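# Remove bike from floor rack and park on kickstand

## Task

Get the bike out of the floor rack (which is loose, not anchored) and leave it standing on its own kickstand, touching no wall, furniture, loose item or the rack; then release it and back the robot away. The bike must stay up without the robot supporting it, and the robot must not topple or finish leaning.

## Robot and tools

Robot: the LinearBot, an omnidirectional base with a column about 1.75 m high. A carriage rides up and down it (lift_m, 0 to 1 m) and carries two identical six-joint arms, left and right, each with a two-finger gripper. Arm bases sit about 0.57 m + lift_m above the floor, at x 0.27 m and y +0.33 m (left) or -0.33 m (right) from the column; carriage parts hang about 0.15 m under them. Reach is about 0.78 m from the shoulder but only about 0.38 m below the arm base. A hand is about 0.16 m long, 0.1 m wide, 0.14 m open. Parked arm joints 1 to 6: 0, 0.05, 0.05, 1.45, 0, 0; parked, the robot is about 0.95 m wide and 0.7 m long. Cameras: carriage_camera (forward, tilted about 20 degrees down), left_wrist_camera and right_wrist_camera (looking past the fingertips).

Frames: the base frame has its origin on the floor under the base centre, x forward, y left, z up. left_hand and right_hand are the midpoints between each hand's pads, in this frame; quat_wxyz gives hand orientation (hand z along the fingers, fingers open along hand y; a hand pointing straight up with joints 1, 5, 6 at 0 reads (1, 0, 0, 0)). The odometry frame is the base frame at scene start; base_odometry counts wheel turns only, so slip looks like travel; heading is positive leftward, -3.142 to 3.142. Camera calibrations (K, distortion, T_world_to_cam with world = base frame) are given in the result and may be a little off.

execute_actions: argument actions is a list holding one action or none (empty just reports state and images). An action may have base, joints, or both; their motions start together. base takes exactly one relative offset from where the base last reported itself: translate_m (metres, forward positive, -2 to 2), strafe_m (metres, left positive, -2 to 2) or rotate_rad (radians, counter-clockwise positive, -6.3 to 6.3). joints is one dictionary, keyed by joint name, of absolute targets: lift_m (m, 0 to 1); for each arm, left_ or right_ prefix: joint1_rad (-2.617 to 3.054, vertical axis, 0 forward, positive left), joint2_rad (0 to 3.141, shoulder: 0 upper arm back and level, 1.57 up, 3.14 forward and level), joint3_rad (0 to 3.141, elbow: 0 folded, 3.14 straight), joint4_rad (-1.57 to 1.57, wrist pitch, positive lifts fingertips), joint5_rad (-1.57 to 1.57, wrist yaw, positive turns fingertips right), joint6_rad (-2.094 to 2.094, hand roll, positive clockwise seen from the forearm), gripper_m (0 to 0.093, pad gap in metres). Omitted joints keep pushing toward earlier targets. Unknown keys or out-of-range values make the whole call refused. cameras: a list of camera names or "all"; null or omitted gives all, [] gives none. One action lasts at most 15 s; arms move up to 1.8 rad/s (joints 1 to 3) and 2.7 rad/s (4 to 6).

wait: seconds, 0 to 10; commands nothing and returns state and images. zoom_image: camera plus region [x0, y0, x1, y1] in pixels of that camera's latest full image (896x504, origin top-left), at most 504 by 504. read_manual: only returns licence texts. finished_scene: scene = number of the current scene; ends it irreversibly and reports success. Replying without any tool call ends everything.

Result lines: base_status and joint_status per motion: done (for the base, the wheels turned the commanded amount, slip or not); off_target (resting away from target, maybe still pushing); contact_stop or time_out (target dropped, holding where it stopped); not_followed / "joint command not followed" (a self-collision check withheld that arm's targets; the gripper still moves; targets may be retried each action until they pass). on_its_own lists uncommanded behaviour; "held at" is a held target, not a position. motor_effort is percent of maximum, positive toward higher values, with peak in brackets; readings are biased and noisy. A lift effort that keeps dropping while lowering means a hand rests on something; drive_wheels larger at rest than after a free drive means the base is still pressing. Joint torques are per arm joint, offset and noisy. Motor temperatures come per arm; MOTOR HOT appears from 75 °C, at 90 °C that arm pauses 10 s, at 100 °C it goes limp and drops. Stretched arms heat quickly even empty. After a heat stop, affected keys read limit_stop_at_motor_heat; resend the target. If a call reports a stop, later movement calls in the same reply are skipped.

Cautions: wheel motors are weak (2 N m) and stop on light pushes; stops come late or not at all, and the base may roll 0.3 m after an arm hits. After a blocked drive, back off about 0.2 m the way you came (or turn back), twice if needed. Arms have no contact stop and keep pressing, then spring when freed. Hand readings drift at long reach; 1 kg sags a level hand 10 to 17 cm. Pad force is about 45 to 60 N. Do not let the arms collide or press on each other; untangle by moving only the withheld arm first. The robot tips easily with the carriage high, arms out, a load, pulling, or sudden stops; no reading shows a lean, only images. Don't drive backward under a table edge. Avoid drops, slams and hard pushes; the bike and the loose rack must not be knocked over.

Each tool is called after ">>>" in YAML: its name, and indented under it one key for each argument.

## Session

>>> execute_actions:
  actions: []
  cameras: ["carriage_camera"]

Scene clock: 0.00 s.
Joint torques (N m, as the arm reports them, + toward a larger angle): no reading
Motor temperatures (°C, as the motors report them): left_arm=[27 43 30 36 29 25] | right_arm=[26 28 32 26 26 27]
base_odometry: x=+0.000 y=+0.000 heading=+0.000 (m, m, rad; odometry frame)
base_status: not commanded
joint_positions: lift_m=+0.297 left_joint1_rad=+0.019 left_joint2_rad=+0.049 left_joint3_rad=+0.048 left_joint4_rad=+1.472 left_joint5_rad=+0.049 left_joint6_rad=+0.000 left_gripper_m=+0.094 right_joint1_rad=+0.014 right_joint2_rad=+0.064 right_joint3_rad=+0.030 right_joint4_rad=+1.466 right_joint5_rad=-0.048 right_joint6_rad=+0.030 right_gripper_m=+0.095
joint_status: not commanded
motor_effort: lift_m=+33 drive_wheels=-2 (%)
left_hand: x=+0.2937 y=+0.3078 z=+1.3091 quat_wxyz=(+0.998, +0.024, +0.050, +0.008) (m; base frame)
right_hand: x=+0.3046 y=-0.3069 z=+1.3040 quat_wxyz=(+0.997, -0.023, +0.069, +0.024) (m; base frame)
pictures: carriage_camera
camera_calibration (this result's frames):
carriage_camera: T_world_to_cam=[[-0.0183693, -0.9987, 0.0475582, -0.0638672], [-0.379111, -0.0370569, -0.924609, 1.27326], [0.925169, -0.0350143, -0.377937, 0.308939], [0, 0, 0, 1]] pos_world=[0.195712, -0.00578386, 1.29706]
Images, in order (width x height): carriage_camera 896x504.

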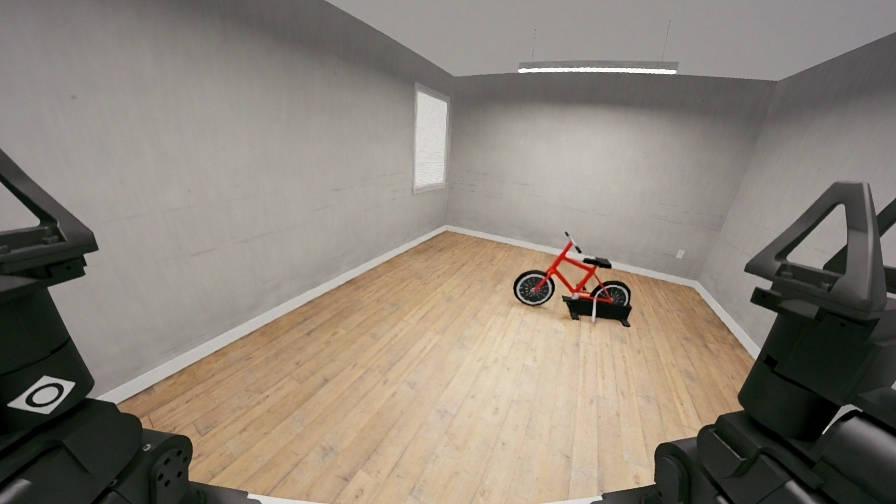

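>>> execute_actions:
  actions:
    - {"base":{"rotate_rad":-0.45},"joints":{"lift_m":0.04}}
  cameras: []

>>> execute_actions:
  actions:
    - {"base":{"translate_m":1.0}}
  cameras: ["carriage_camera"]

>>> zoom_image:
  camera: "carriage_camera"
  region: [250, 180, 650, 430]

Scene clock: 10.23 s.
Joint torques (N m, as the arm reports them, + toward a larger angle): left_arm=[ 0.41  3.86  7.32 -0.22  0.06 -0.09] | right_arm=[ 0.24  4.64  6.73 -0.14 -0.01  0.02]
Motor temperatures (°C, as the motors report them): left_arm=[27 42 31 35 29 25] | right_arm=[26 28 33 26 26 27]
base_odometry: x=+0.000 y=+0.000 heading=-0.449 (m, m, rad; odometry frame)
base_status: done
joint_positions: lift_m=+0.040 left_joint1_rad=+0.019 left_joint2_rad=+0.049 left_joint3_rad=+0.048 left_joint4_rad=+1.472 left_joint5_rad=+0.049 left_joint6_rad=+0.000 left_gripper_m=+0.094 right_joint1_rad=+0.014 right_joint2_rad=+0.064 right_joint3_rad=+0.030 right_joint4_rad=+1.466 right_joint5_rad=-0.048 right_joint6_rad=+0.030 right_gripper_m=+0.095
joint_status: all done
motor_effort: lift_m=+30(30) drive_wheels=+15(26) (%)
left_hand: x=+0.2937 y=+0.3078 z=+1.0522 quat_wxyz=(+0.998, +0.024, +0.050, +0.008) (m; base frame)
right_hand: x=+0.3046 y=-0.3069 z=+1.0471 quat_wxyz=(+0.997, -0.023, +0.069, +0.024) (m; base frame)
pictures: none
No camera images: the call's "cameras" was empty. Leave "cameras" out to get every camera's image.

Scene clock: 14.50 s.
Joint torques (N m, as the arm reports them, + toward a larger angle): left_arm=[ 0.41  3.9   7.33 -0.22  0.06 -0.1 ] | right_arm=[ 0.2   4.54  6.61 -0.07 -0.01  0.01]
Motor temperatures (°C, as the motors report them): left_arm=[27 42 31 35 29 25] | right_arm=[26 28 33 26 26 27]
base_odometry: x=+0.900 y=-0.435 heading=-0.450 (m, m, rad; odometry frame)
base_status: done
joint_positions: lift_m=+0.040 left_joint1_rad=+0.019 left_joint2_rad=+0.049 left_joint3_rad=+0.048 left_joint4_rad=+1.472 left_joint5_rad=+0.049 left_joint6_rad=+0.000 left_gripper_m=+0.094 right_joint1_rad=+0.014 right_joint2_rad=+0.064 right_joint3_rad=+0.030 right_joint4_rad=+1.466 right_joint5_rad=-0.048 right_joint6_rad=+0.030 right_gripper_m=+0.095
joint_status: not commanded
motor_effort: lift_m=+30(29) drive_wheels=-14(60) (%)
left_hand: x=+0.2937 y=+0.3078 z=+1.0522 quat_wxyz=(+0.998, +0.024, +0.050, +0.008) (m; base frame)
right_hand: x=+0.3047 y=-0.3069 z=+1.0471 quat_wxyz=(+0.997, -0.023, +0.069, +0.024) (m; base frame)
pictures: carriage_camera
camera_calibration (this result's frames):
carriage_camera: T_world_to_cam=[[-0.0183693, -0.9987, 0.0475582, -0.0516509], [-0.379111, -0.0370569, -0.924609, 1.03575], [0.925169, -0.0350143, -0.377937, 0.211858], [0, 0, 0, 1]] pos_world=[0.195712, -0.00578386, 1.04019]
Images, in order (width x height): carriage_camera 896x504.

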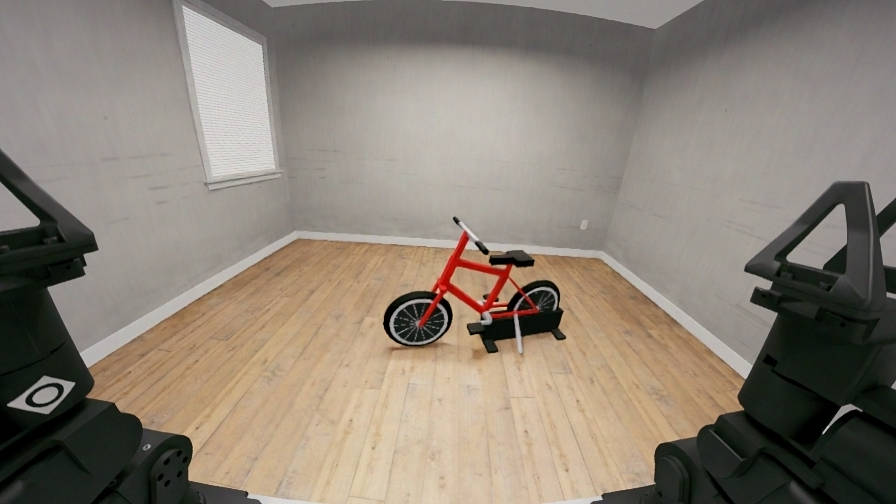

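Region (250, 180, 650, 430) of carriage_camera's 896x504 image, scaled by 1.260, with more detail than that image has; it fills the top 315 rows of this view, and the rest is white.

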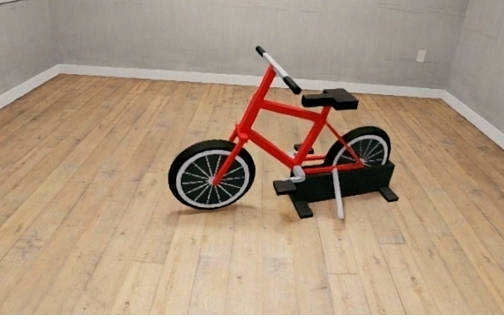

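>>> execute_actions:
  actions:
    - {"base":{"rotate_rad":0.35},"joints":{"lift_m":0.0,"left_joint1_rad":0,"left_joint5_rad":0,"left_joint2_rad":3.05,"left_joint3_rad":1.5,"left_joint4_rad":1.55,"left_joint6_rad":1.57}}
  cameras: []

>>> execute_actions:
  actions:
    - {"base":{"strafe_m":-0.8}}
  cameras: ["carriage_camera","left_wrist_camera"]

Scene clock: 30.70 s.
Joint torques (N m, as the arm reports them, + toward a larger angle): left_arm=[ -0.07 -15.72   5.13   2.11   0.02  -0.1 ] | right_arm=[ 0.22  4.58  6.63 -0.1  -0.01  0.02]
Motor temperatures (°C, as the motors report them): left_arm=[27 42 32 35 28 25] | right_arm=[26 29 34 26 26 27]
base_odometry: x=+0.901 y=-0.435 heading=-0.101 (m, m, rad; odometry frame)
base_status: done
joint_positions: lift_m=+0.000 left_joint1_rad=+0.007 left_joint2_rad=+3.056 left_joint3_rad=+1.492 left_joint4_rad=+1.538 left_joint5_rad=+0.006 left_joint6_rad=+1.563 left_gripper_m=+0.094 right_joint1_rad=+0.014 right_joint2_rad=+0.064 right_joint3_rad=+0.030 right_joint4_rad=+1.467 right_joint5_rad=-0.048 right_joint6_rad=+0.030 right_gripper_m=+0.095
joint_status: all done
motor_effort: lift_m=+31(30) drive_wheels=+19(38) (%)
left_hand: x=+0.8580 y=+0.3186 z=+0.4666 quat_wxyz=(+0.495, +0.504, +0.509, +0.491) (m; base frame)
right_hand: x=+0.3043 y=-0.3069 z=+1.0070 quat_wxyz=(+0.997, -0.023, +0.068, +0.024) (m; base frame)
pictures: none
No camera images: the call's "cameras" was empty. Leave "cameras" out to get every camera's image.

Scene clock: 34.57 s.
Joint torques (N m, as the arm reports them, + toward a larger angle): left_arm=[  0.36 -15.78   5.13   2.07   0.02  -0.09] | right_arm=[ 0.25  4.59  6.61 -0.09 -0.01  0.01]
Motor temperatures (°C, as the motors report them): left_arm=[27 45 32 37 28 25] | right_arm=[26 29 34 26 26 27]
base_odometry: x=+0.821 y=-1.231 heading=-0.100 (m, m, rad; odometry frame)
base_status: done
joint_positions: lift_m=+0.000 left_joint1_rad=+0.001 left_joint2_rad=+3.056 left_joint3_rad=+1.492 left_joint4_rad=+1.541 left_joint5_rad=+0.006 left_joint6_rad=+1.563 left_gripper_m=+0.094 right_joint1_rad=+0.014 right_joint2_rad=+0.064 right_joint3_rad=+0.030 right_joint4_rad=+1.467 right_joint5_rad=-0.048 right_joint6_rad=+0.030 right_gripper_m=+0.095
joint_status: not commanded
motor_effort: lift_m=+30(31) drive_wheels=-11(55) (%)
left_hand: x=+0.8581 y=+0.3154 z=+0.4674 quat_wxyz=(+0.497, +0.505, +0.507, +0.491) (m; base frame)
right_hand: x=+0.3043 y=-0.3069 z=+1.0070 quat_wxyz=(+0.997, -0.023, +0.068, +0.024) (m; base frame)
pictures: carriage_camera, left_wrist_camera
camera_calibration (this result's frames):
carriage_camera: T_world_to_cam=[[-0.0183693, -0.9987, 0.0475582, -0.0497432], [-0.379111, -0.0370569, -0.924609, 0.998665], [0.925169, -0.0350143, -0.377937, 0.196698], [0, 0, 0, 1]] pos_world=[0.195712, -0.00578386, 1.00008]
left_wrist_camera: T_world_to_cam=[[-0.00797308, -0.0021817, -0.999966, 0.478943], [-0.589581, 0.807704, 0.00293872, 0.25824], [0.80767, 0.589585, -0.00772618, -0.746943], [0, 0, 0, 1]] pos_world=[0.759355, 0.23285, 0.472397]
Images, in order (width x height): carriage_camera 896x504, left_wrist_camera 896x504.

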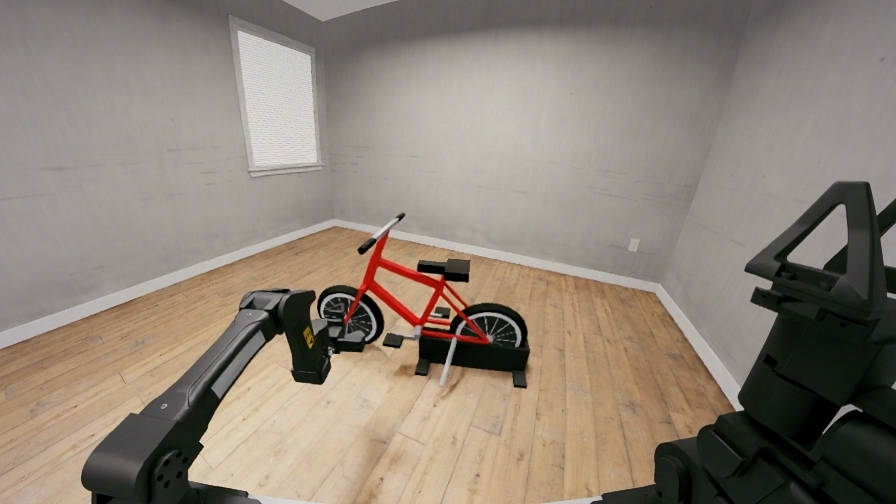

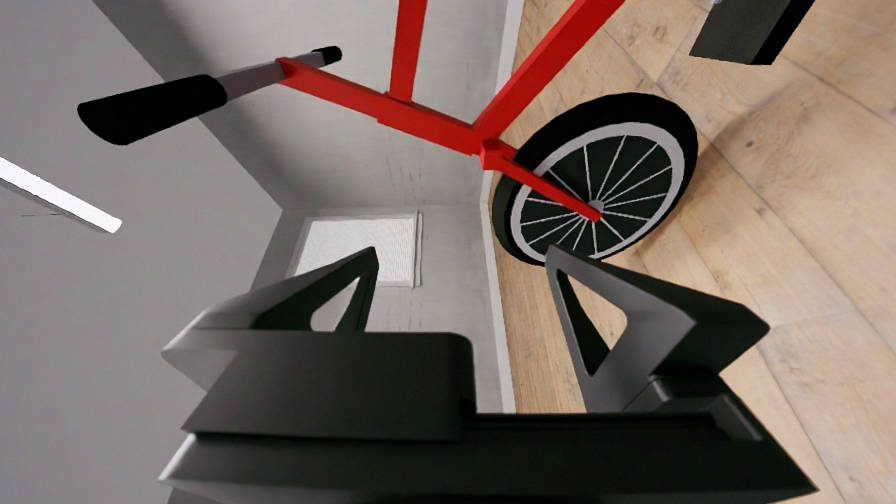

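>>> execute_actions:
  actions:
    - {"base":{"strafe_m":-0.17},"joints":{"lift_m":0.03}}
  cameras: []

>>> execute_actions:
  actions:
    - {"base":{"translate_m":0.28}}
  cameras: ["carriage_camera","left_wrist_camera"]

Scene clock: 44.43 s.
Joint torques (N m, as the arm reports them, + toward a larger angle): left_arm=[  0.46 -15.23   5.18   1.98   0.02  -0.09] | right_arm=[ 0.22  4.59  6.6  -0.09  0.    0.01]
Motor temperatures (°C, as the motors report them): left_arm=[27 50 32 39 28 24] | right_arm=[26 29 34 26 26 27]
base_odometry: x=+0.804 y=-1.401 heading=-0.099 (m, m, rad; odometry frame)
base_status: done
joint_positions: lift_m=+0.030 left_joint1_rad=+0.000 left_joint2_rad=+3.049 left_joint3_rad=+1.492 left_joint4_rad=+1.550 left_joint5_rad=+0.006 left_joint6_rad=+1.563 left_gripper_m=+0.094 right_joint1_rad=+0.014 right_joint2_rad=+0.064 right_joint3_rad=+0.030 right_joint4_rad=+1.467 right_joint5_rad=-0.049 right_joint6_rad=+0.030 right_gripper_m=+0.095
joint_status: all done
motor_effort: lift_m=+36(43) drive_wheels=-12(52) (%)
left_hand: x=+0.8596 y=+0.3150 z=+0.5032 quat_wxyz=(+0.501, +0.501, +0.503, +0.495) (m; base frame)
right_hand: x=+0.3045 y=-0.3069 z=+1.0367 quat_wxyz=(+0.997, -0.024, +0.069, +0.024) (m; base frame)
pictures: none
No camera images: the call's "cameras" was empty. Leave "cameras" out to get every camera's image.

Scene clock: 46.83 s.
Joint torques (N m, as the arm reports them, + toward a larger angle): left_arm=[  0.4  -15.25   5.15   1.99   0.03  -0.09] | right_arm=[ 0.24  4.58  6.55 -0.08  0.    0.01]
Motor temperatures (°C, as the motors report them): left_arm=[27 50 32 39 28 24] | right_arm=[26 29 35 26 26 27]
base_odometry: x=+1.083 y=-1.429 heading=-0.100 (m, m, rad; odometry frame)
base_status: done
joint_positions: lift_m=+0.030 left_joint1_rad=+0.000 left_joint2_rad=+3.049 left_joint3_rad=+1.492 left_joint4_rad=+1.549 left_joint5_rad=+0.005 left_joint6_rad=+1.563 left_gripper_m=+0.094 right_joint1_rad=+0.014 right_joint2_rad=+0.064 right_joint3_rad=+0.030 right_joint4_rad=+1.466 right_joint5_rad=-0.049 right_joint6_rad=+0.030 right_gripper_m=+0.095
joint_status: not commanded
motor_effort: lift_m=+35(35) drive_wheels=-11(44) (%)
left_hand: x=+0.8596 y=+0.3149 z=+0.5031 quat_wxyz=(+0.501, +0.501, +0.503, +0.495) (m; base frame)
right_hand: x=+0.3046 y=-0.3069 z=+1.0367 quat_wxyz=(+0.997, -0.024, +0.069, +0.024) (m; base frame)
pictures: carriage_camera, left_wrist_camera
camera_calibration (this result's frames):
carriage_camera: T_world_to_cam=[[-0.0183693, -0.9987, 0.0475582, -0.0511557], [-0.379111, -0.0370569, -0.924609, 1.02613], [0.925169, -0.0350143, -0.377937, 0.207923], [0, 0, 0, 1]] pos_world=[0.195712, -0.00578386, 1.02978]
left_wrist_camera: T_world_to_cam=[[0.00728491, -0.00216039, -0.999971, 0.50152], [-0.58925, 0.807929, -0.00603824, 0.263663], [0.807918, 0.589277, 0.00461268, -0.753942], [0, 0, 0, 1]] pos_world=[0.760834, 0.232343, 0.506576]
Images, in order (width x height): carriage_camera 896x504, left_wrist_camera 896x504.

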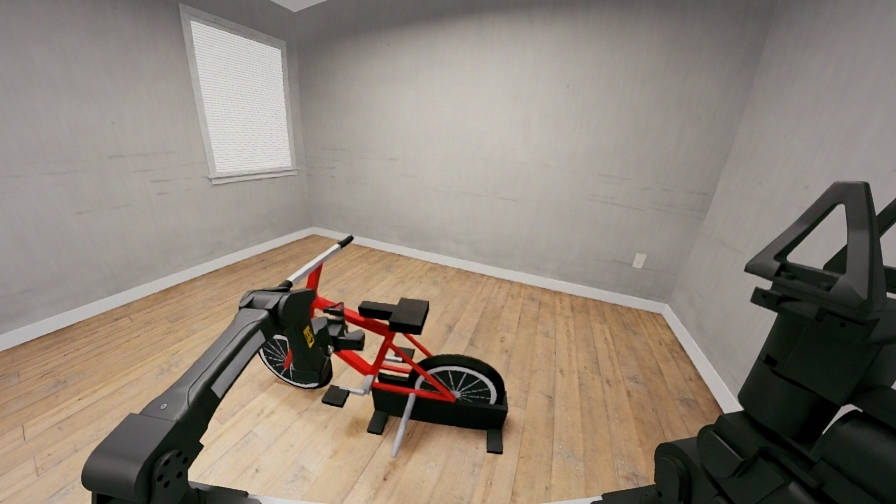

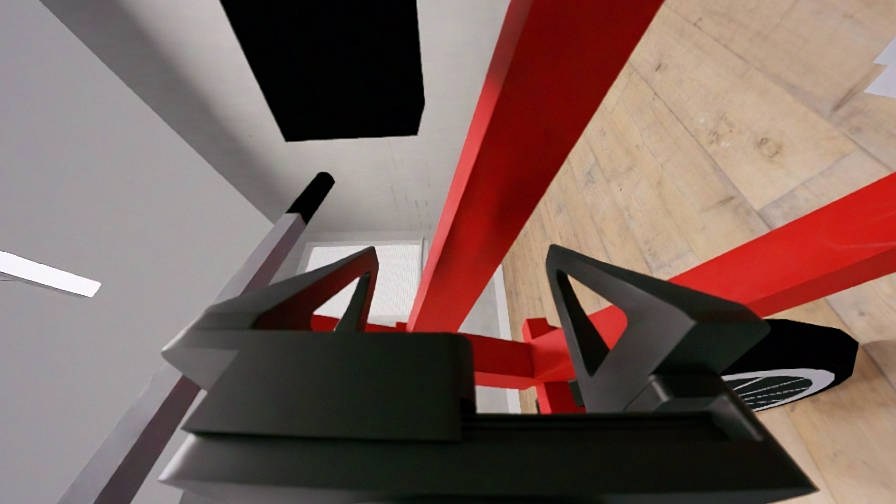

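Tube between fingers. Advance a little, close, pull.

>>> execute_actions:
  actions:
    - {"base":{"translate_m":0.05},"joints":{"left_joint6_rad":1.75}}
  cameras: []

>>> execute_actions:
  actions:
    - {"joints":{"left_gripper_m":0.0}}
  cameras: ["left_wrist_camera"]

>>> execute_actions:
  actions:
    - {"base":{"strafe_m":0.3},"joints":{"left_gripper_m":0.0,"left_joint1_rad":0.05,"left_joint5_rad":0}}
  cameras: ["carriage_camera","left_wrist_camera"]

Scene clock: 56.20 s.
Joint torques (N m, as the arm reports them, + toward a larger angle): left_arm=[  0.38 -15.24   5.14   2.     0.03  -0.08] | right_arm=[ 0.23  4.51  6.59 -0.06  0.    0.01]
Motor temperatures (°C, as the motors report them): left_arm=[27 53 32 40 28 24] | right_arm=[26 29 35 26 26 27]
base_odometry: x=+1.132 y=-1.434 heading=-0.101 (m, m, rad; odometry frame)
base_status: done
joint_positions: lift_m=+0.030 left_joint1_rad=+0.000 left_joint2_rad=+3.049 left_joint3_rad=+1.492 left_joint4_rad=+1.549 left_joint5_rad=+0.005 left_joint6_rad=+1.742 left_gripper_m=+0.094 right_joint1_rad=+0.014 right_joint2_rad=+0.064 right_joint3_rad=+0.030 right_joint4_rad=+1.467 right_joint5_rad=-0.049 right_joint6_rad=+0.030 right_gripper_m=+0.095
joint_status: all done
motor_effort: lift_m=+36(34) drive_wheels=-9(50) (%)
left_hand: x=+0.8596 y=+0.3149 z=+0.5030 quat_wxyz=(+0.455, +0.544, +0.456, +0.537) (m; base frame)
right_hand: x=+0.3045 y=-0.3069 z=+1.0367 quat_wxyz=(+0.997, -0.024, +0.069, +0.024) (m; base frame)
pictures: none
No camera images: the call's "cameras" was empty. Leave "cameras" out to get every camera's image.

Scene clock: 56.93 s.
Joint torques (N m, as the arm reports them, + toward a larger angle): left_arm=[  0.52 -15.44   5.12   1.94   0.02  -1.32] | right_arm=[ 0.2   4.55  6.66 -0.08  0.    0.01]
Motor temperatures (°C, as the motors report them): left_arm=[27 54 32 40 28 24] | right_arm=[26 29 35 26 26 27]
base_odometry: x=+1.132 y=-1.434 heading=-0.101 (m, m, rad; odometry frame)
base_status: not commanded
joint_positions: lift_m=+0.030 left_joint1_rad=-0.001 left_joint2_rad=+3.052 left_joint3_rad=+1.493 left_joint4_rad=+1.554 left_joint5_rad=+0.005 left_joint6_rad=+1.855 left_gripper_m=+0.028 right_joint1_rad=+0.014 right_joint2_rad=+0.064 right_joint3_rad=+0.030 right_joint4_rad=+1.467 right_joint5_rad=-0.049 right_joint6_rad=+0.030 right_gripper_m=+0.095
joint_status: left_gripper_m off_target (ended at +0.028, target +0.000)
motor_effort: lift_m=+35(36) drive_wheels=-10(12) (%)
left_hand: x=+0.8591 y=+0.3140 z=+0.5028 quat_wxyz=(+0.425, +0.569, +0.423, +0.563) (m; base frame)
right_hand: x=+0.3045 y=-0.3069 z=+1.0367 quat_wxyz=(+0.997, -0.024, +0.069, +0.024) (m; base frame)
pictures: left_wrist_camera
camera_calibration (this result's frames):
left_wrist_camera: T_world_to_cam=[[0.0120994, 0.285577, -0.958279, 0.385791], [-0.587055, 0.777828, 0.224389, 0.155802], [0.809457, 0.559847, 0.177061, -0.831815], [0, 0, 0, 1]] pos_world=[0.760115, 0.23433, 0.482017]
Images, in order (width x height): left_wrist_camera 896x504.

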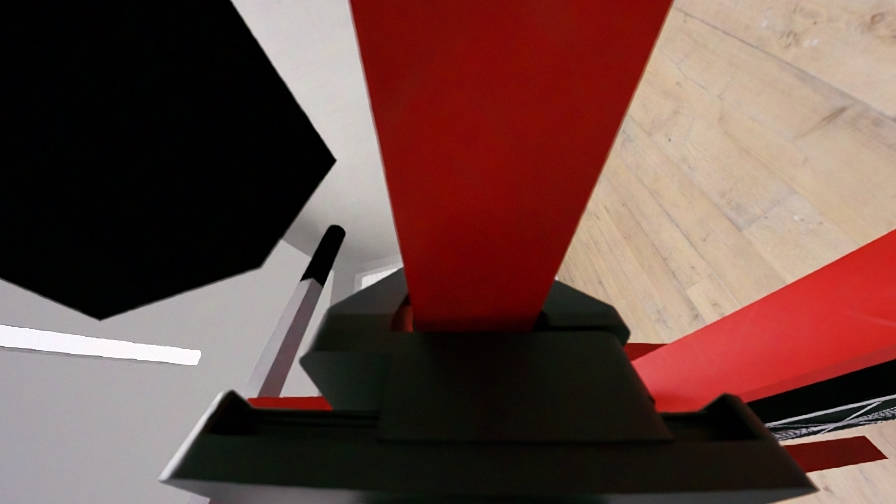

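Scene clock: 59.40 s.
Joint torques (N m, as the arm reports them, + toward a larger angle): left_arm=[  3.75 -15.5    5.08   1.96  -1.58  -1.35] | right_arm=[ 0.2   4.6   6.58 -0.08  0.    0.01]
Motor temperatures (°C, as the motors report them): left_arm=[27 54 32 41 29 25] | right_arm=[26 29 35 26 26 27]
base_odometry: x=+1.163 y=-1.136 heading=-0.101 (m, m, rad; odometry frame)
base_status: done
joint_positions: lift_m=+0.030 left_joint1_rad=+0.004 left_joint2_rad=+3.052 left_joint3_rad=+1.493 left_joint4_rad=+1.550 left_joint5_rad=+0.147 left_joint6_rad=+1.858 left_gripper_m=+0.027 right_joint1_rad=+0.014 right_joint2_rad=+0.064 right_joint3_rad=+0.030 right_joint4_rad=+1.467 right_joint5_rad=-0.049 right_joint6_rad=+0.030 right_gripper_m=+0.095
joint_status: left_joint1_rad off_target (ended at +0.004, target +0.050); left_joint5_rad off_target (ended at +0.147, target +0.000); left_gripper_m off_target (ended at +0.027, target +0.000)
motor_effort: lift_m=+35(35) drive_wheels=+4(58) (%)
left_hand: x=+0.8574 y=+0.2928 z=+0.5018 quat_wxyz=(+0.461, +0.598, +0.384, +0.532) (m; base frame)
right_hand: x=+0.3045 y=-0.3069 z=+1.0367 quat_wxyz=(+0.997, -0.024, +0.069, +0.024) (m; base frame)
pictures: carriage_camera, left_wrist_camera
camera_calibration (this result's frames):
carriage_camera: T_world_to_cam=[[-0.0183693, -0.9987, 0.0475582, -0.0511557], [-0.379111, -0.0370569, -0.924609, 1.02613], [0.925169, -0.0350143, -0.377937, 0.207923], [0, 0, 0, 1]] pos_world=[0.195712, -0.00578386, 1.02978]
left_wrist_camera: T_world_to_cam=[[0.0472238, 0.283475, -0.957816, 0.361148], [-0.474815, 0.849998, 0.228155, 0.0521866], [0.878818, 0.444011, 0.174738, -0.842749], [0, 0, 0, 1]] pos_world=[0.748347, 0.227455, 0.481267]
Images, in order (width x height): carriage_camera 896x504, left_wrist_camera 896x504.

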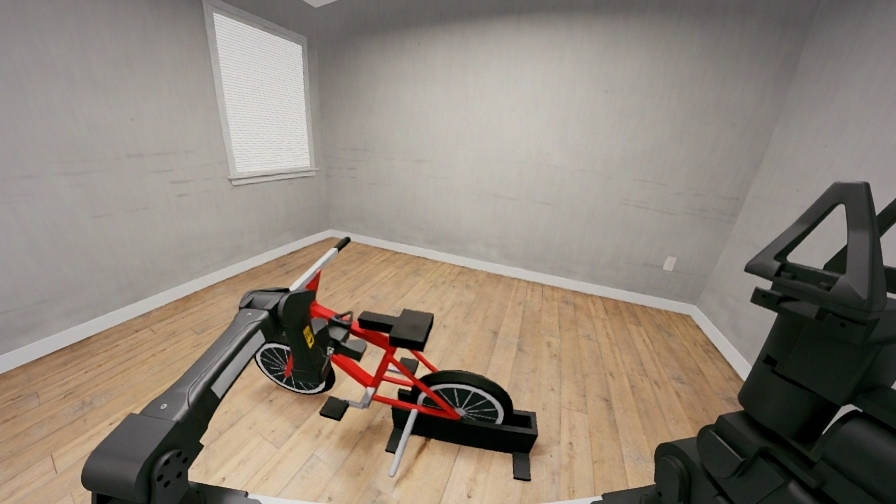

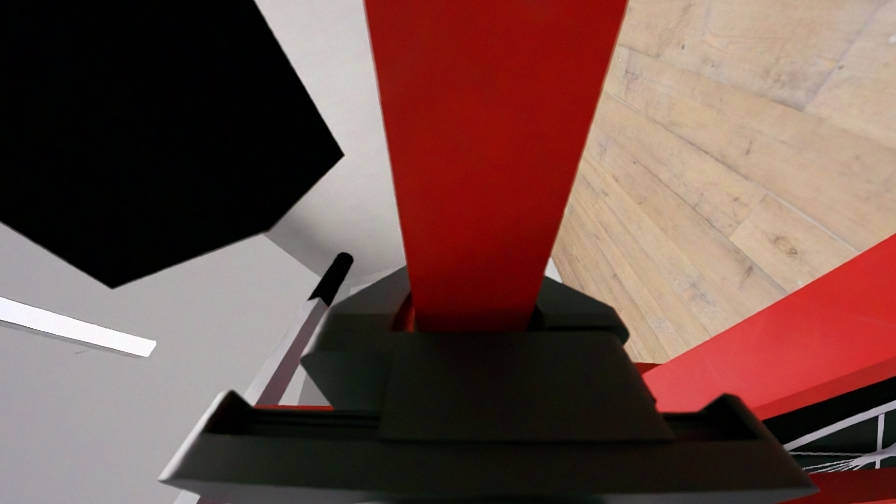

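>>> execute_actions:
  actions:
    - {"base":{"translate_m":0.06},"joints":{"left_gripper_m":0.0,"left_joint5_rad":0.05}}
  cameras: []

>>> execute_actions:
  actions:
    - {"base":{"strafe_m":0.35},"joints":{"left_gripper_m":0.0,"left_joint1_rad":0.1,"left_joint5_rad":0}}
  cameras: ["carriage_camera"]

Scene clock: 68.80 s.
Joint torques (N m, as the arm reports them, + toward a larger angle): left_arm=[  1.77 -16.05   5.46   1.78  -0.77  -1.3 ] | right_arm=[ 0.24  4.59  6.51 -0.06  0.    0.01]
Motor temperatures (°C, as the motors report them): left_arm=[28 57 32 41 30 25] | right_arm=[26 29 35 26 26 27]
base_odometry: x=+1.223 y=-1.142 heading=-0.101 (m, m, rad; odometry frame)
base_status: done
joint_positions: lift_m=+0.030 left_joint1_rad=+0.031 left_joint2_rad=+3.060 left_joint3_rad=+1.487 left_joint4_rad=+1.568 left_joint5_rad=+0.124 left_joint6_rad=+1.853 left_gripper_m=+0.027 right_joint1_rad=+0.014 right_joint2_rad=+0.064 right_joint3_rad=+0.030 right_joint4_rad=+1.466 right_joint5_rad=-0.049 right_joint6_rad=+0.030 right_gripper_m=+0.095
joint_status: left_joint5_rad off_target (ended at +0.125, target +0.050); left_gripper_m off_target (ended at +0.027, target +0.000)
on_its_own: left_joint1_rad moved +0.027 to your old target +0.050
motor_effort: lift_m=+36(35) drive_wheels=+7(51) (%)
left_hand: x=+0.8550 y=+0.3126 z=+0.4999 quat_wxyz=(+0.450, +0.586, +0.399, +0.544) (m; base frame)
right_hand: x=+0.3047 y=-0.3069 z=+1.0367 quat_wxyz=(+0.997, -0.024, +0.069, +0.024) (m; base frame)
pictures: none
No camera images: the call's "cameras" was empty. Leave "cameras" out to get every camera's image.

Scene clock: 71.50 s.
Joint torques (N m, as the arm reports them, + toward a larger angle): left_arm=[  3.8  -18.17   5.37   2.62  -2.39  -0.46] | right_arm=[ 0.2   4.66  6.59 -0.08  0.03  0.  ]
Motor temperatures (°C, as the motors report them): left_arm=[28 58 32 41 32 25] | right_arm=[26 29 35 26 26 27]
base_odometry: x=+1.258 y=-0.793 heading=-0.101 (m, m, rad; odometry frame)
base_status: done
joint_positions: lift_m=+0.030 left_joint1_rad=+0.053 left_joint2_rad=+3.089 left_joint3_rad=+1.486 left_joint4_rad=+1.484 left_joint5_rad=+0.221 left_joint6_rad=+1.774 left_gripper_m=+0.036 right_joint1_rad=+0.014 right_joint2_rad=+0.064 right_joint3_rad=+0.030 right_joint4_rad=+1.466 right_joint5_rad=-0.049 right_joint6_rad=+0.030 right_gripper_m=+0.095
joint_status: left_joint1_rad off_target (ended at +0.053, target +0.100); left_joint5_rad off_target (ended at +0.221, target +0.000); left_gripper_m off_target (ended at +0.036, target +0.000)
motor_effort: lift_m=+35(34) drive_wheels=+2(73) (%)
left_hand: x=+0.8444 y=+0.3085 z=+0.4630 quat_wxyz=(+0.468, +0.611, +0.429, +0.472) (m; base frame)
right_hand: x=+0.3047 y=-0.3068 z=+1.0367 quat_wxyz=(+0.997, -0.024, +0.069, +0.024) (m; base frame)
pictures: carriage_camera
camera_calibration (this result's frames):
carriage_camera: T_world_to_cam=[[-0.0183693, -0.9987, 0.0475582, -0.0511557], [-0.379111, -0.0370569, -0.924609, 1.02613], [0.925169, -0.0350143, -0.377937, 0.207923], [0, 0, 0, 1]] pos_world=[0.195712, -0.00578386, 1.02978]
Images, in order (width x height): carriage_camera 896x504.

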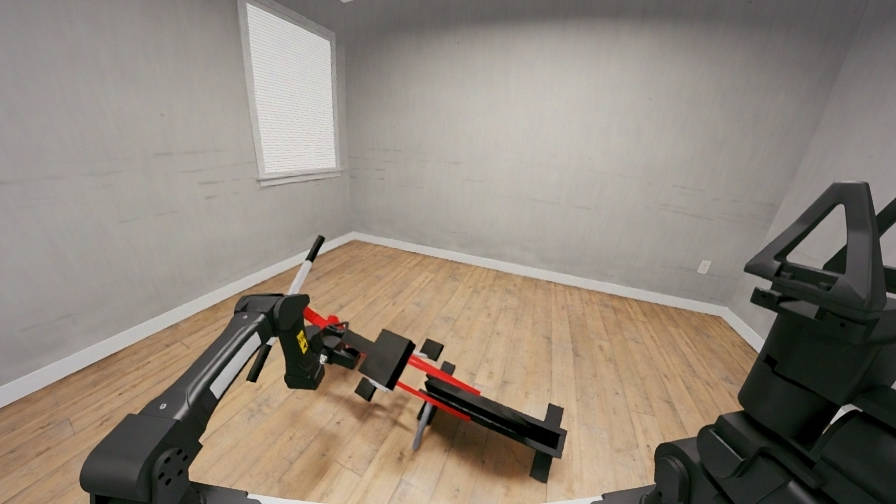

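>>> execute_actions:
  actions:
    - {"base":{"translate_m":0.15},"joints":{"left_gripper_m":0.0,"left_joint4_rad":1.55}}

Scene clock: 78.07 s.
Joint torques (N m, as the arm reports them, + toward a larger angle): left_arm=[  4.04 -15.1    5.97   1.74  -2.52  -0.5 ] | right_arm=[ 0.21  4.61  6.62 -0.07  0.01  0.01]
Motor temperatures (°C, as the motors report them): left_arm=[29 60 32 43 34 25] | right_arm=[26 29 35 26 26 27]
base_odometry: x=+1.407 y=-0.808 heading=-0.100 (m, m, rad; odometry frame)
base_status: done
joint_positions: lift_m=+0.030 left_joint1_rad=+0.050 left_joint2_rad=+3.048 left_joint3_rad=+1.483 left_joint4_rad=+1.570 left_joint5_rad=+0.230 left_joint6_rad=+1.780 left_gripper_m=+0.032 right_joint1_rad=+0.014 right_joint2_rad=+0.064 right_joint3_rad=+0.030 right_joint4_rad=+1.466 right_joint5_rad=-0.049 right_joint6_rad=+0.030 right_gripper_m=+0.095
joint_status: left_gripper_m off_target (ended at +0.032, target +0.000); the others done
motor_effort: lift_m=+35(35) drive_wheels=+7(81) (%)
left_hand: x=+0.8543 y=+0.3057 z=+0.5057 quat_wxyz=(+0.493, +0.586, +0.393, +0.509) (m; base frame)
right_hand: x=+0.3047 y=-0.3068 z=+1.0367 quat_wxyz=(+0.997, -0.024, +0.069, +0.024) (m; base frame)
pictures: carriage_camera, left_wrist_camera, right_wrist_camera
camera_calibration (this result's frames):
carriage_camera: T_world_to_cam=[[-0.0183693, -0.9987, 0.0475582, -0.0511577], [-0.379111, -0.0370569, -0.924609, 1.02616], [0.925169, -0.0350143, -0.377937, 0.207939], [0, 0, 0, 1]] pos_world=[0.195712, -0.00578386, 1.02982]
left_wrist_camera: T_world_to_cam=[[0.0570966, 0.207735, -0.976517, 0.385575], [-0.443104, 0.881772, 0.161672, 0.0357143], [0.89465, 0.423468, 0.142394, -0.837291], [0, 0, 0, 1]] pos_world=[0.742892, 0.242977, 0.489972]
right_wrist_camera: T_world_to_cam=[[0.06192, -0.998013, -0.011655, -0.319872], [0.6969, 0.0515915, -0.715311, 0.547429], [0.714491, 0.0361697, 0.698709, -0.806654], [0, 0, 0, 1]] pos_world=[0.214651, -0.318302, 0.951471]
Images, in order (width x height): carriage_camera 896x504, left_wrist_camera 896x504, right_wrist_camera 896x504.

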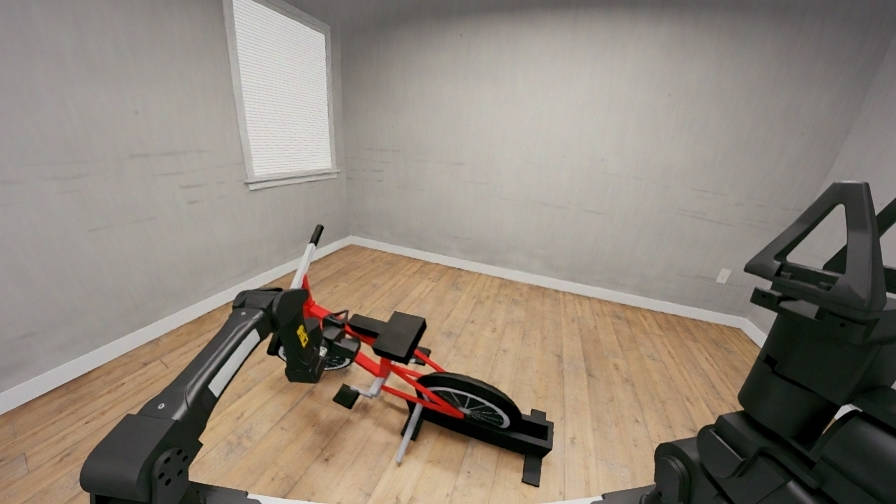

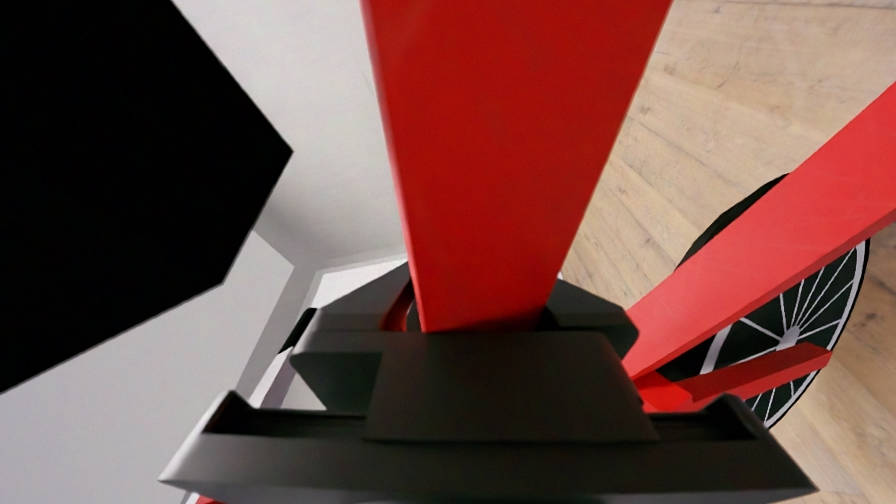

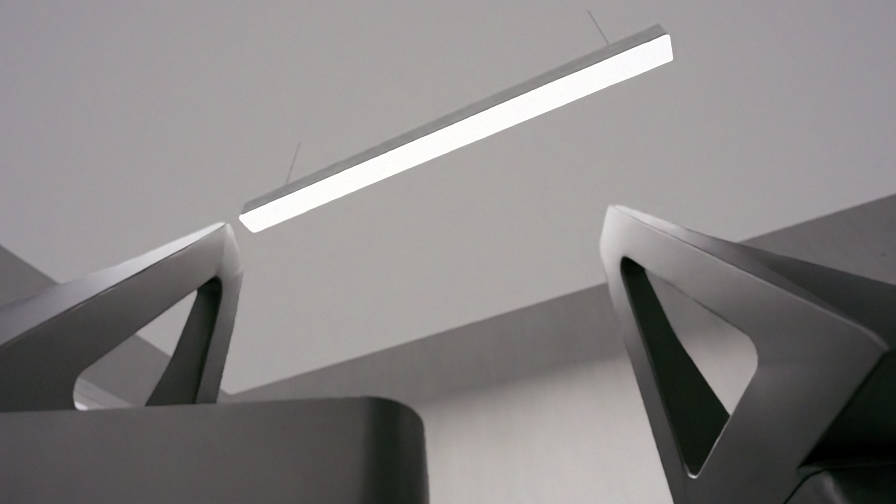

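>>> execute_actions:
  actions:
    - {"base":{"translate_m":0.15},"joints":{"left_gripper_m":0.0,"left_joint4_rad":1.55}}
  cameras: ["carriage_camera"]

>>> execute_actions:
  actions:
    - {"base":{"strafe_m":0.15},"joints":{"left_gripper_m":0.0,"left_joint1_rad":0.08}}
  cameras: ["carriage_camera"]

Scene clock: 87.33 s.
Joint torques (N m, as the arm reports them, + toward a larger angle): left_arm=[  3.06 -15.71   5.09   1.77  -2.74  -1.33] | right_arm=[ 0.25  4.58  6.64 -0.03  0.    0.01]
Motor temperatures (°C, as the motors report them): left_arm=[29 61 32 42 36 25] | right_arm=[26 29 36 26 26 27]
base_odometry: x=+1.543 y=-0.821 heading=-0.098 (m, m, rad; odometry frame)
base_status: translate_m contact_stop (by the wheels' count: +0.136 of +0.150)
joint_positions: lift_m=+0.030 left_joint1_rad=+0.063 left_joint2_rad=+3.055 left_joint3_rad=+1.492 left_joint4_rad=+1.568 left_joint5_rad=+0.249 left_joint6_rad=+1.856 left_gripper_m=+0.026 right_joint1_rad=+0.014 right_joint2_rad=+0.064 right_joint3_rad=+0.030 right_joint4_rad=+1.462 right_joint5_rad=-0.049 right_joint6_rad=+0.030 right_gripper_m=+0.095
joint_status: left_gripper_m off_target (ended at +0.026, target +0.000); the others done
motor_effort: lift_m=+34(35) drive_wheels=+9(60) (%)
left_hand: x=+0.8543 y=+0.3105 z=+0.5039 quat_wxyz=(+0.475, +0.602, +0.369, +0.525) (m; base frame)
right_hand: x=+0.3057 y=-0.3068 z=+1.0366 quat_wxyz=(+0.997, -0.024, +0.071, +0.024) (m; base frame)
pictures: carriage_camera
camera_calibration (this result's frames):
carriage_camera: T_world_to_cam=[[-0.0183693, -0.9987, 0.0475582, -0.0511587], [-0.379111, -0.0370569, -0.924609, 1.02618], [0.925169, -0.0350143, -0.377937, 0.207946], [0, 0, 0, 1]] pos_world=[0.195712, -0.00578386, 1.02984]
Images, in order (width x height): carriage_camera 896x504.

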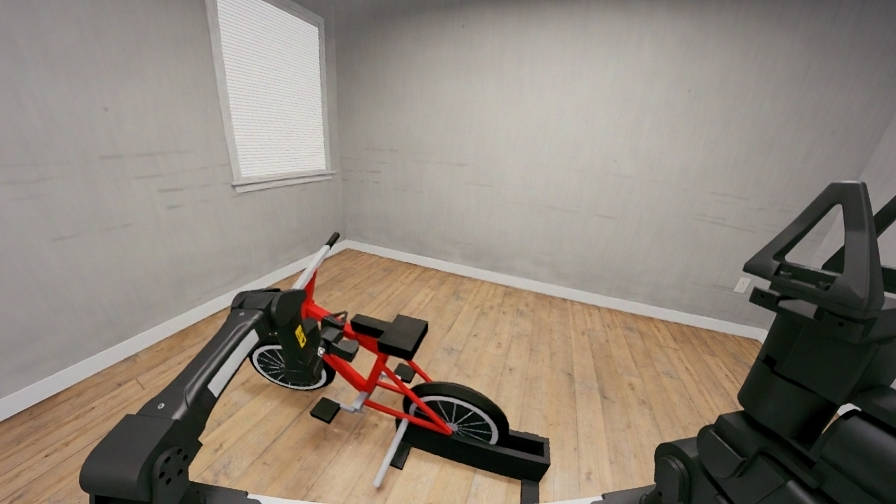

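not run: a stop came earlier in this reply.

>>> execute_actions:
  actions:
    - {"base":{"strafe_m":0.15},"joints":{"left_gripper_m":0.0,"left_joint1_rad":0.1}}
  cameras: ["carriage_camera"]

Scene clock: 93.97 s.
Joint torques (N m, as the arm reports them, + toward a larger angle): left_arm=[  2.27 -15.7    5.15   1.76  -2.1   -1.34] | right_arm=[ 0.22  4.58  6.63 -0.01  0.    0.01]
Motor temperatures (°C, as the motors report them): left_arm=[29 62 32 42 37 25] | right_arm=[26 29 36 26 26 27]
base_odometry: x=+1.558 y=-0.672 heading=-0.099 (m, m, rad; odometry frame)
base_status: done
joint_positions: lift_m=+0.030 left_joint1_rad=+0.074 left_joint2_rad=+3.055 left_joint3_rad=+1.492 left_joint4_rad=+1.568 left_joint5_rad=+0.193 left_joint6_rad=+1.856 left_gripper_m=+0.026 right_joint1_rad=+0.014 right_joint2_rad=+0.064 right_joint3_rad=+0.030 right_joint4_rad=+1.462 right_joint5_rad=-0.049 right_joint6_rad=+0.030 right_gripper_m=+0.095
joint_status: left_joint1_rad off_target (ended at +0.073, target +0.100); left_gripper_m off_target (ended at +0.026, target +0.000)
on_its_own: left_joint5_rad moved -0.056 toward your old target +0.000
motor_effort: lift_m=+35(33) drive_wheels=-4(57) (%)
left_hand: x=+0.8558 y=+0.3261 z=+0.5040 quat_wxyz=(+0.458, +0.589, +0.388, +0.541) (m; base frame)
right_hand: x=+0.3057 y=-0.3068 z=+1.0366 quat_wxyz=(+0.997, -0.024, +0.071, +0.024) (m; base frame)
pictures: carriage_camera
camera_calibration (this result's frames):
carriage_camera: T_world_to_cam=[[-0.0183693, -0.9987, 0.0475582, -0.0511587], [-0.379111, -0.0370569, -0.924609, 1.02618], [0.925169, -0.0350143, -0.377937, 0.207946], [0, 0, 0, 1]] pos_world=[0.195712, -0.00578386, 1.02984]
Images, in order (width x height): carriage_camera 896x504.

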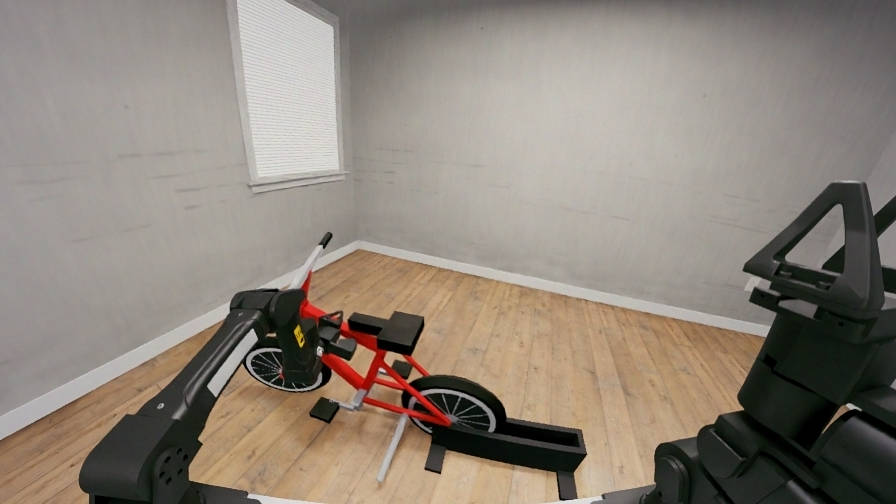

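Working; kickstand past the foot. Continue.

>>> execute_actions:
  actions:
    - {"base":{"strafe_m":0.2},"joints":{"left_gripper_m":0.0,"left_joint1_rad":0.12}}
  cameras: ["carriage_camera"]

>>> execute_actions:
  actions:
    - {"base":{"strafe_m":0.25},"joints":{"left_gripper_m":0.0,"left_joint1_rad":0.14}}
  cameras: ["carriage_camera"]

Scene clock: 102.73 s.
Joint torques (N m, as the arm reports them, + toward a larger angle): left_arm=[  0.4  -15.96   5.1    1.77  -1.56  -1.39] | right_arm=[ 0.22  4.59  6.62 -0.03  0.    0.01]
Motor temperatures (°C, as the motors report them): left_arm=[29 63 32 42 37 26] | right_arm=[26 29 36 26 26 27]
base_odometry: x=+1.577 y=-0.473 heading=-0.099 (m, m, rad; odometry frame)
base_status: done
joint_positions: lift_m=+0.030 left_joint1_rad=+0.121 left_joint2_rad=+3.059 left_joint3_rad=+1.492 left_joint4_rad=+1.570 left_joint5_rad=+0.148 left_joint6_rad=+1.862 left_gripper_m=+0.026 right_joint1_rad=+0.014 right_joint2_rad=+0.064 right_joint3_rad=+0.030 right_joint4_rad=+1.462 right_joint5_rad=-0.049 right_joint6_rad=+0.030 right_gripper_m=+0.095
joint_status: left_gripper_m off_target (ended at +0.026, target +0.000); the others done
on_its_own: left_joint5_rad moved -0.045 toward your old target +0.000
motor_effort: lift_m=+34(34) drive_wheels=-8(57) (%)
left_hand: x=+0.8541 y=+0.3618 z=+0.5022 quat_wxyz=(+0.430, +0.572, +0.414, +0.562) (m; base frame)
right_hand: x=+0.3057 y=-0.3068 z=+1.0366 quat_wxyz=(+0.997, -0.024, +0.071, +0.024) (m; base frame)
pictures: carriage_camera
camera_calibration (this result's frames):
carriage_camera: T_world_to_cam=[[-0.0183693, -0.9987, 0.0475582, -0.0511587], [-0.379111, -0.0370569, -0.924609, 1.02618], [0.925169, -0.0350143, -0.377937, 0.207946], [0, 0, 0, 1]] pos_world=[0.195712, -0.00578386, 1.02984]
Images, in order (width x height): carriage_camera 896x504.

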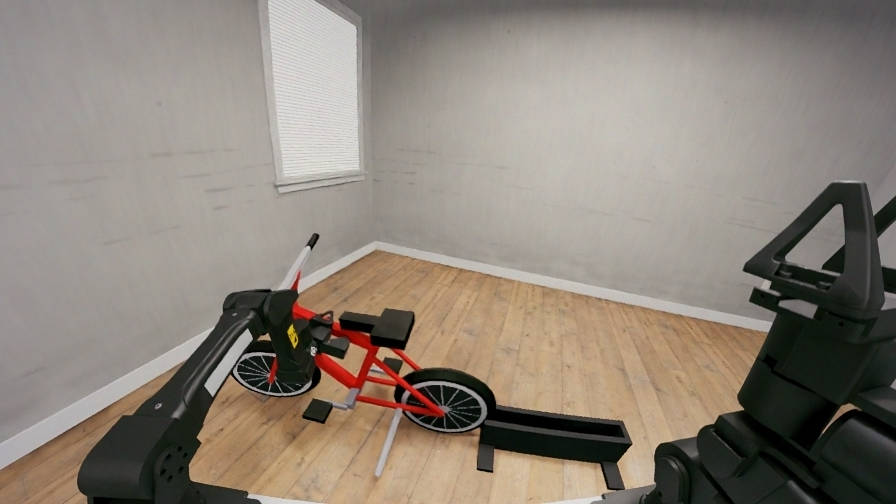

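Scene clock: 105.03 s.
Joint torques (N m, as the arm reports them, + toward a larger angle): left_arm=[  0.29 -15.81   5.16   1.92  -0.7   -1.38] | right_arm=[ 0.24  4.66  6.62 -0.02 -0.01  0.01]
Motor temperatures (°C, as the motors report them): left_arm=[29 63 32 42 36 26] | right_arm=[26 29 36 26 26 27]
base_odometry: x=+1.602 y=-0.224 heading=-0.099 (m, m, rad; odometry frame)
base_status: done
joint_positions: lift_m=+0.030 left_joint1_rad=+0.145 left_joint2_rad=+3.056 left_joint3_rad=+1.492 left_joint4_rad=+1.555 left_joint5_rad=+0.075 left_joint6_rad=+1.860 left_gripper_m=+0.026 right_joint1_rad=+0.014 right_joint2_rad=+0.064 right_joint3_rad=+0.030 right_joint4_rad=+1.462 right_joint5_rad=-0.049 right_joint6_rad=+0.030 right_gripper_m=+0.095
joint_status: left_gripper_m off_target (ended at +0.026, target +0.000); the others done
on_its_own: left_joint5_rad moved -0.073 toward your old target +0.000
motor_effort: lift_m=+35(34) drive_wheels=-8(51) (%)
left_hand: x=+0.8531 y=+0.3881 z=+0.5004 quat_wxyz=(+0.401, +0.554, +0.445, +0.578) (m; base frame)
right_hand: x=+0.3056 y=-0.3068 z=+1.0366 quat_wxyz=(+0.997, -0.024, +0.071, +0.024) (m; base frame)
pictures: carriage_camera
camera_calibration (this result's frames):
carriage_camera: T_world_to_cam=[[-0.0183693, -0.9987, 0.0475582, -0.0511587], [-0.379111, -0.0370569, -0.924609, 1.02618], [0.925169, -0.0350143, -0.377937, 0.207946], [0, 0, 0, 1]] pos_world=[0.195712, -0.00578386, 1.02984]
Images, in order (width x height): carriage_camera 896x504.

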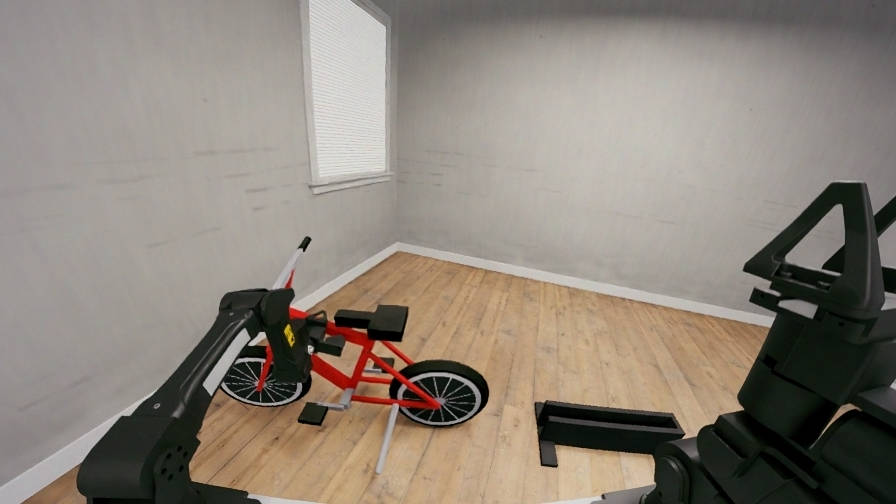

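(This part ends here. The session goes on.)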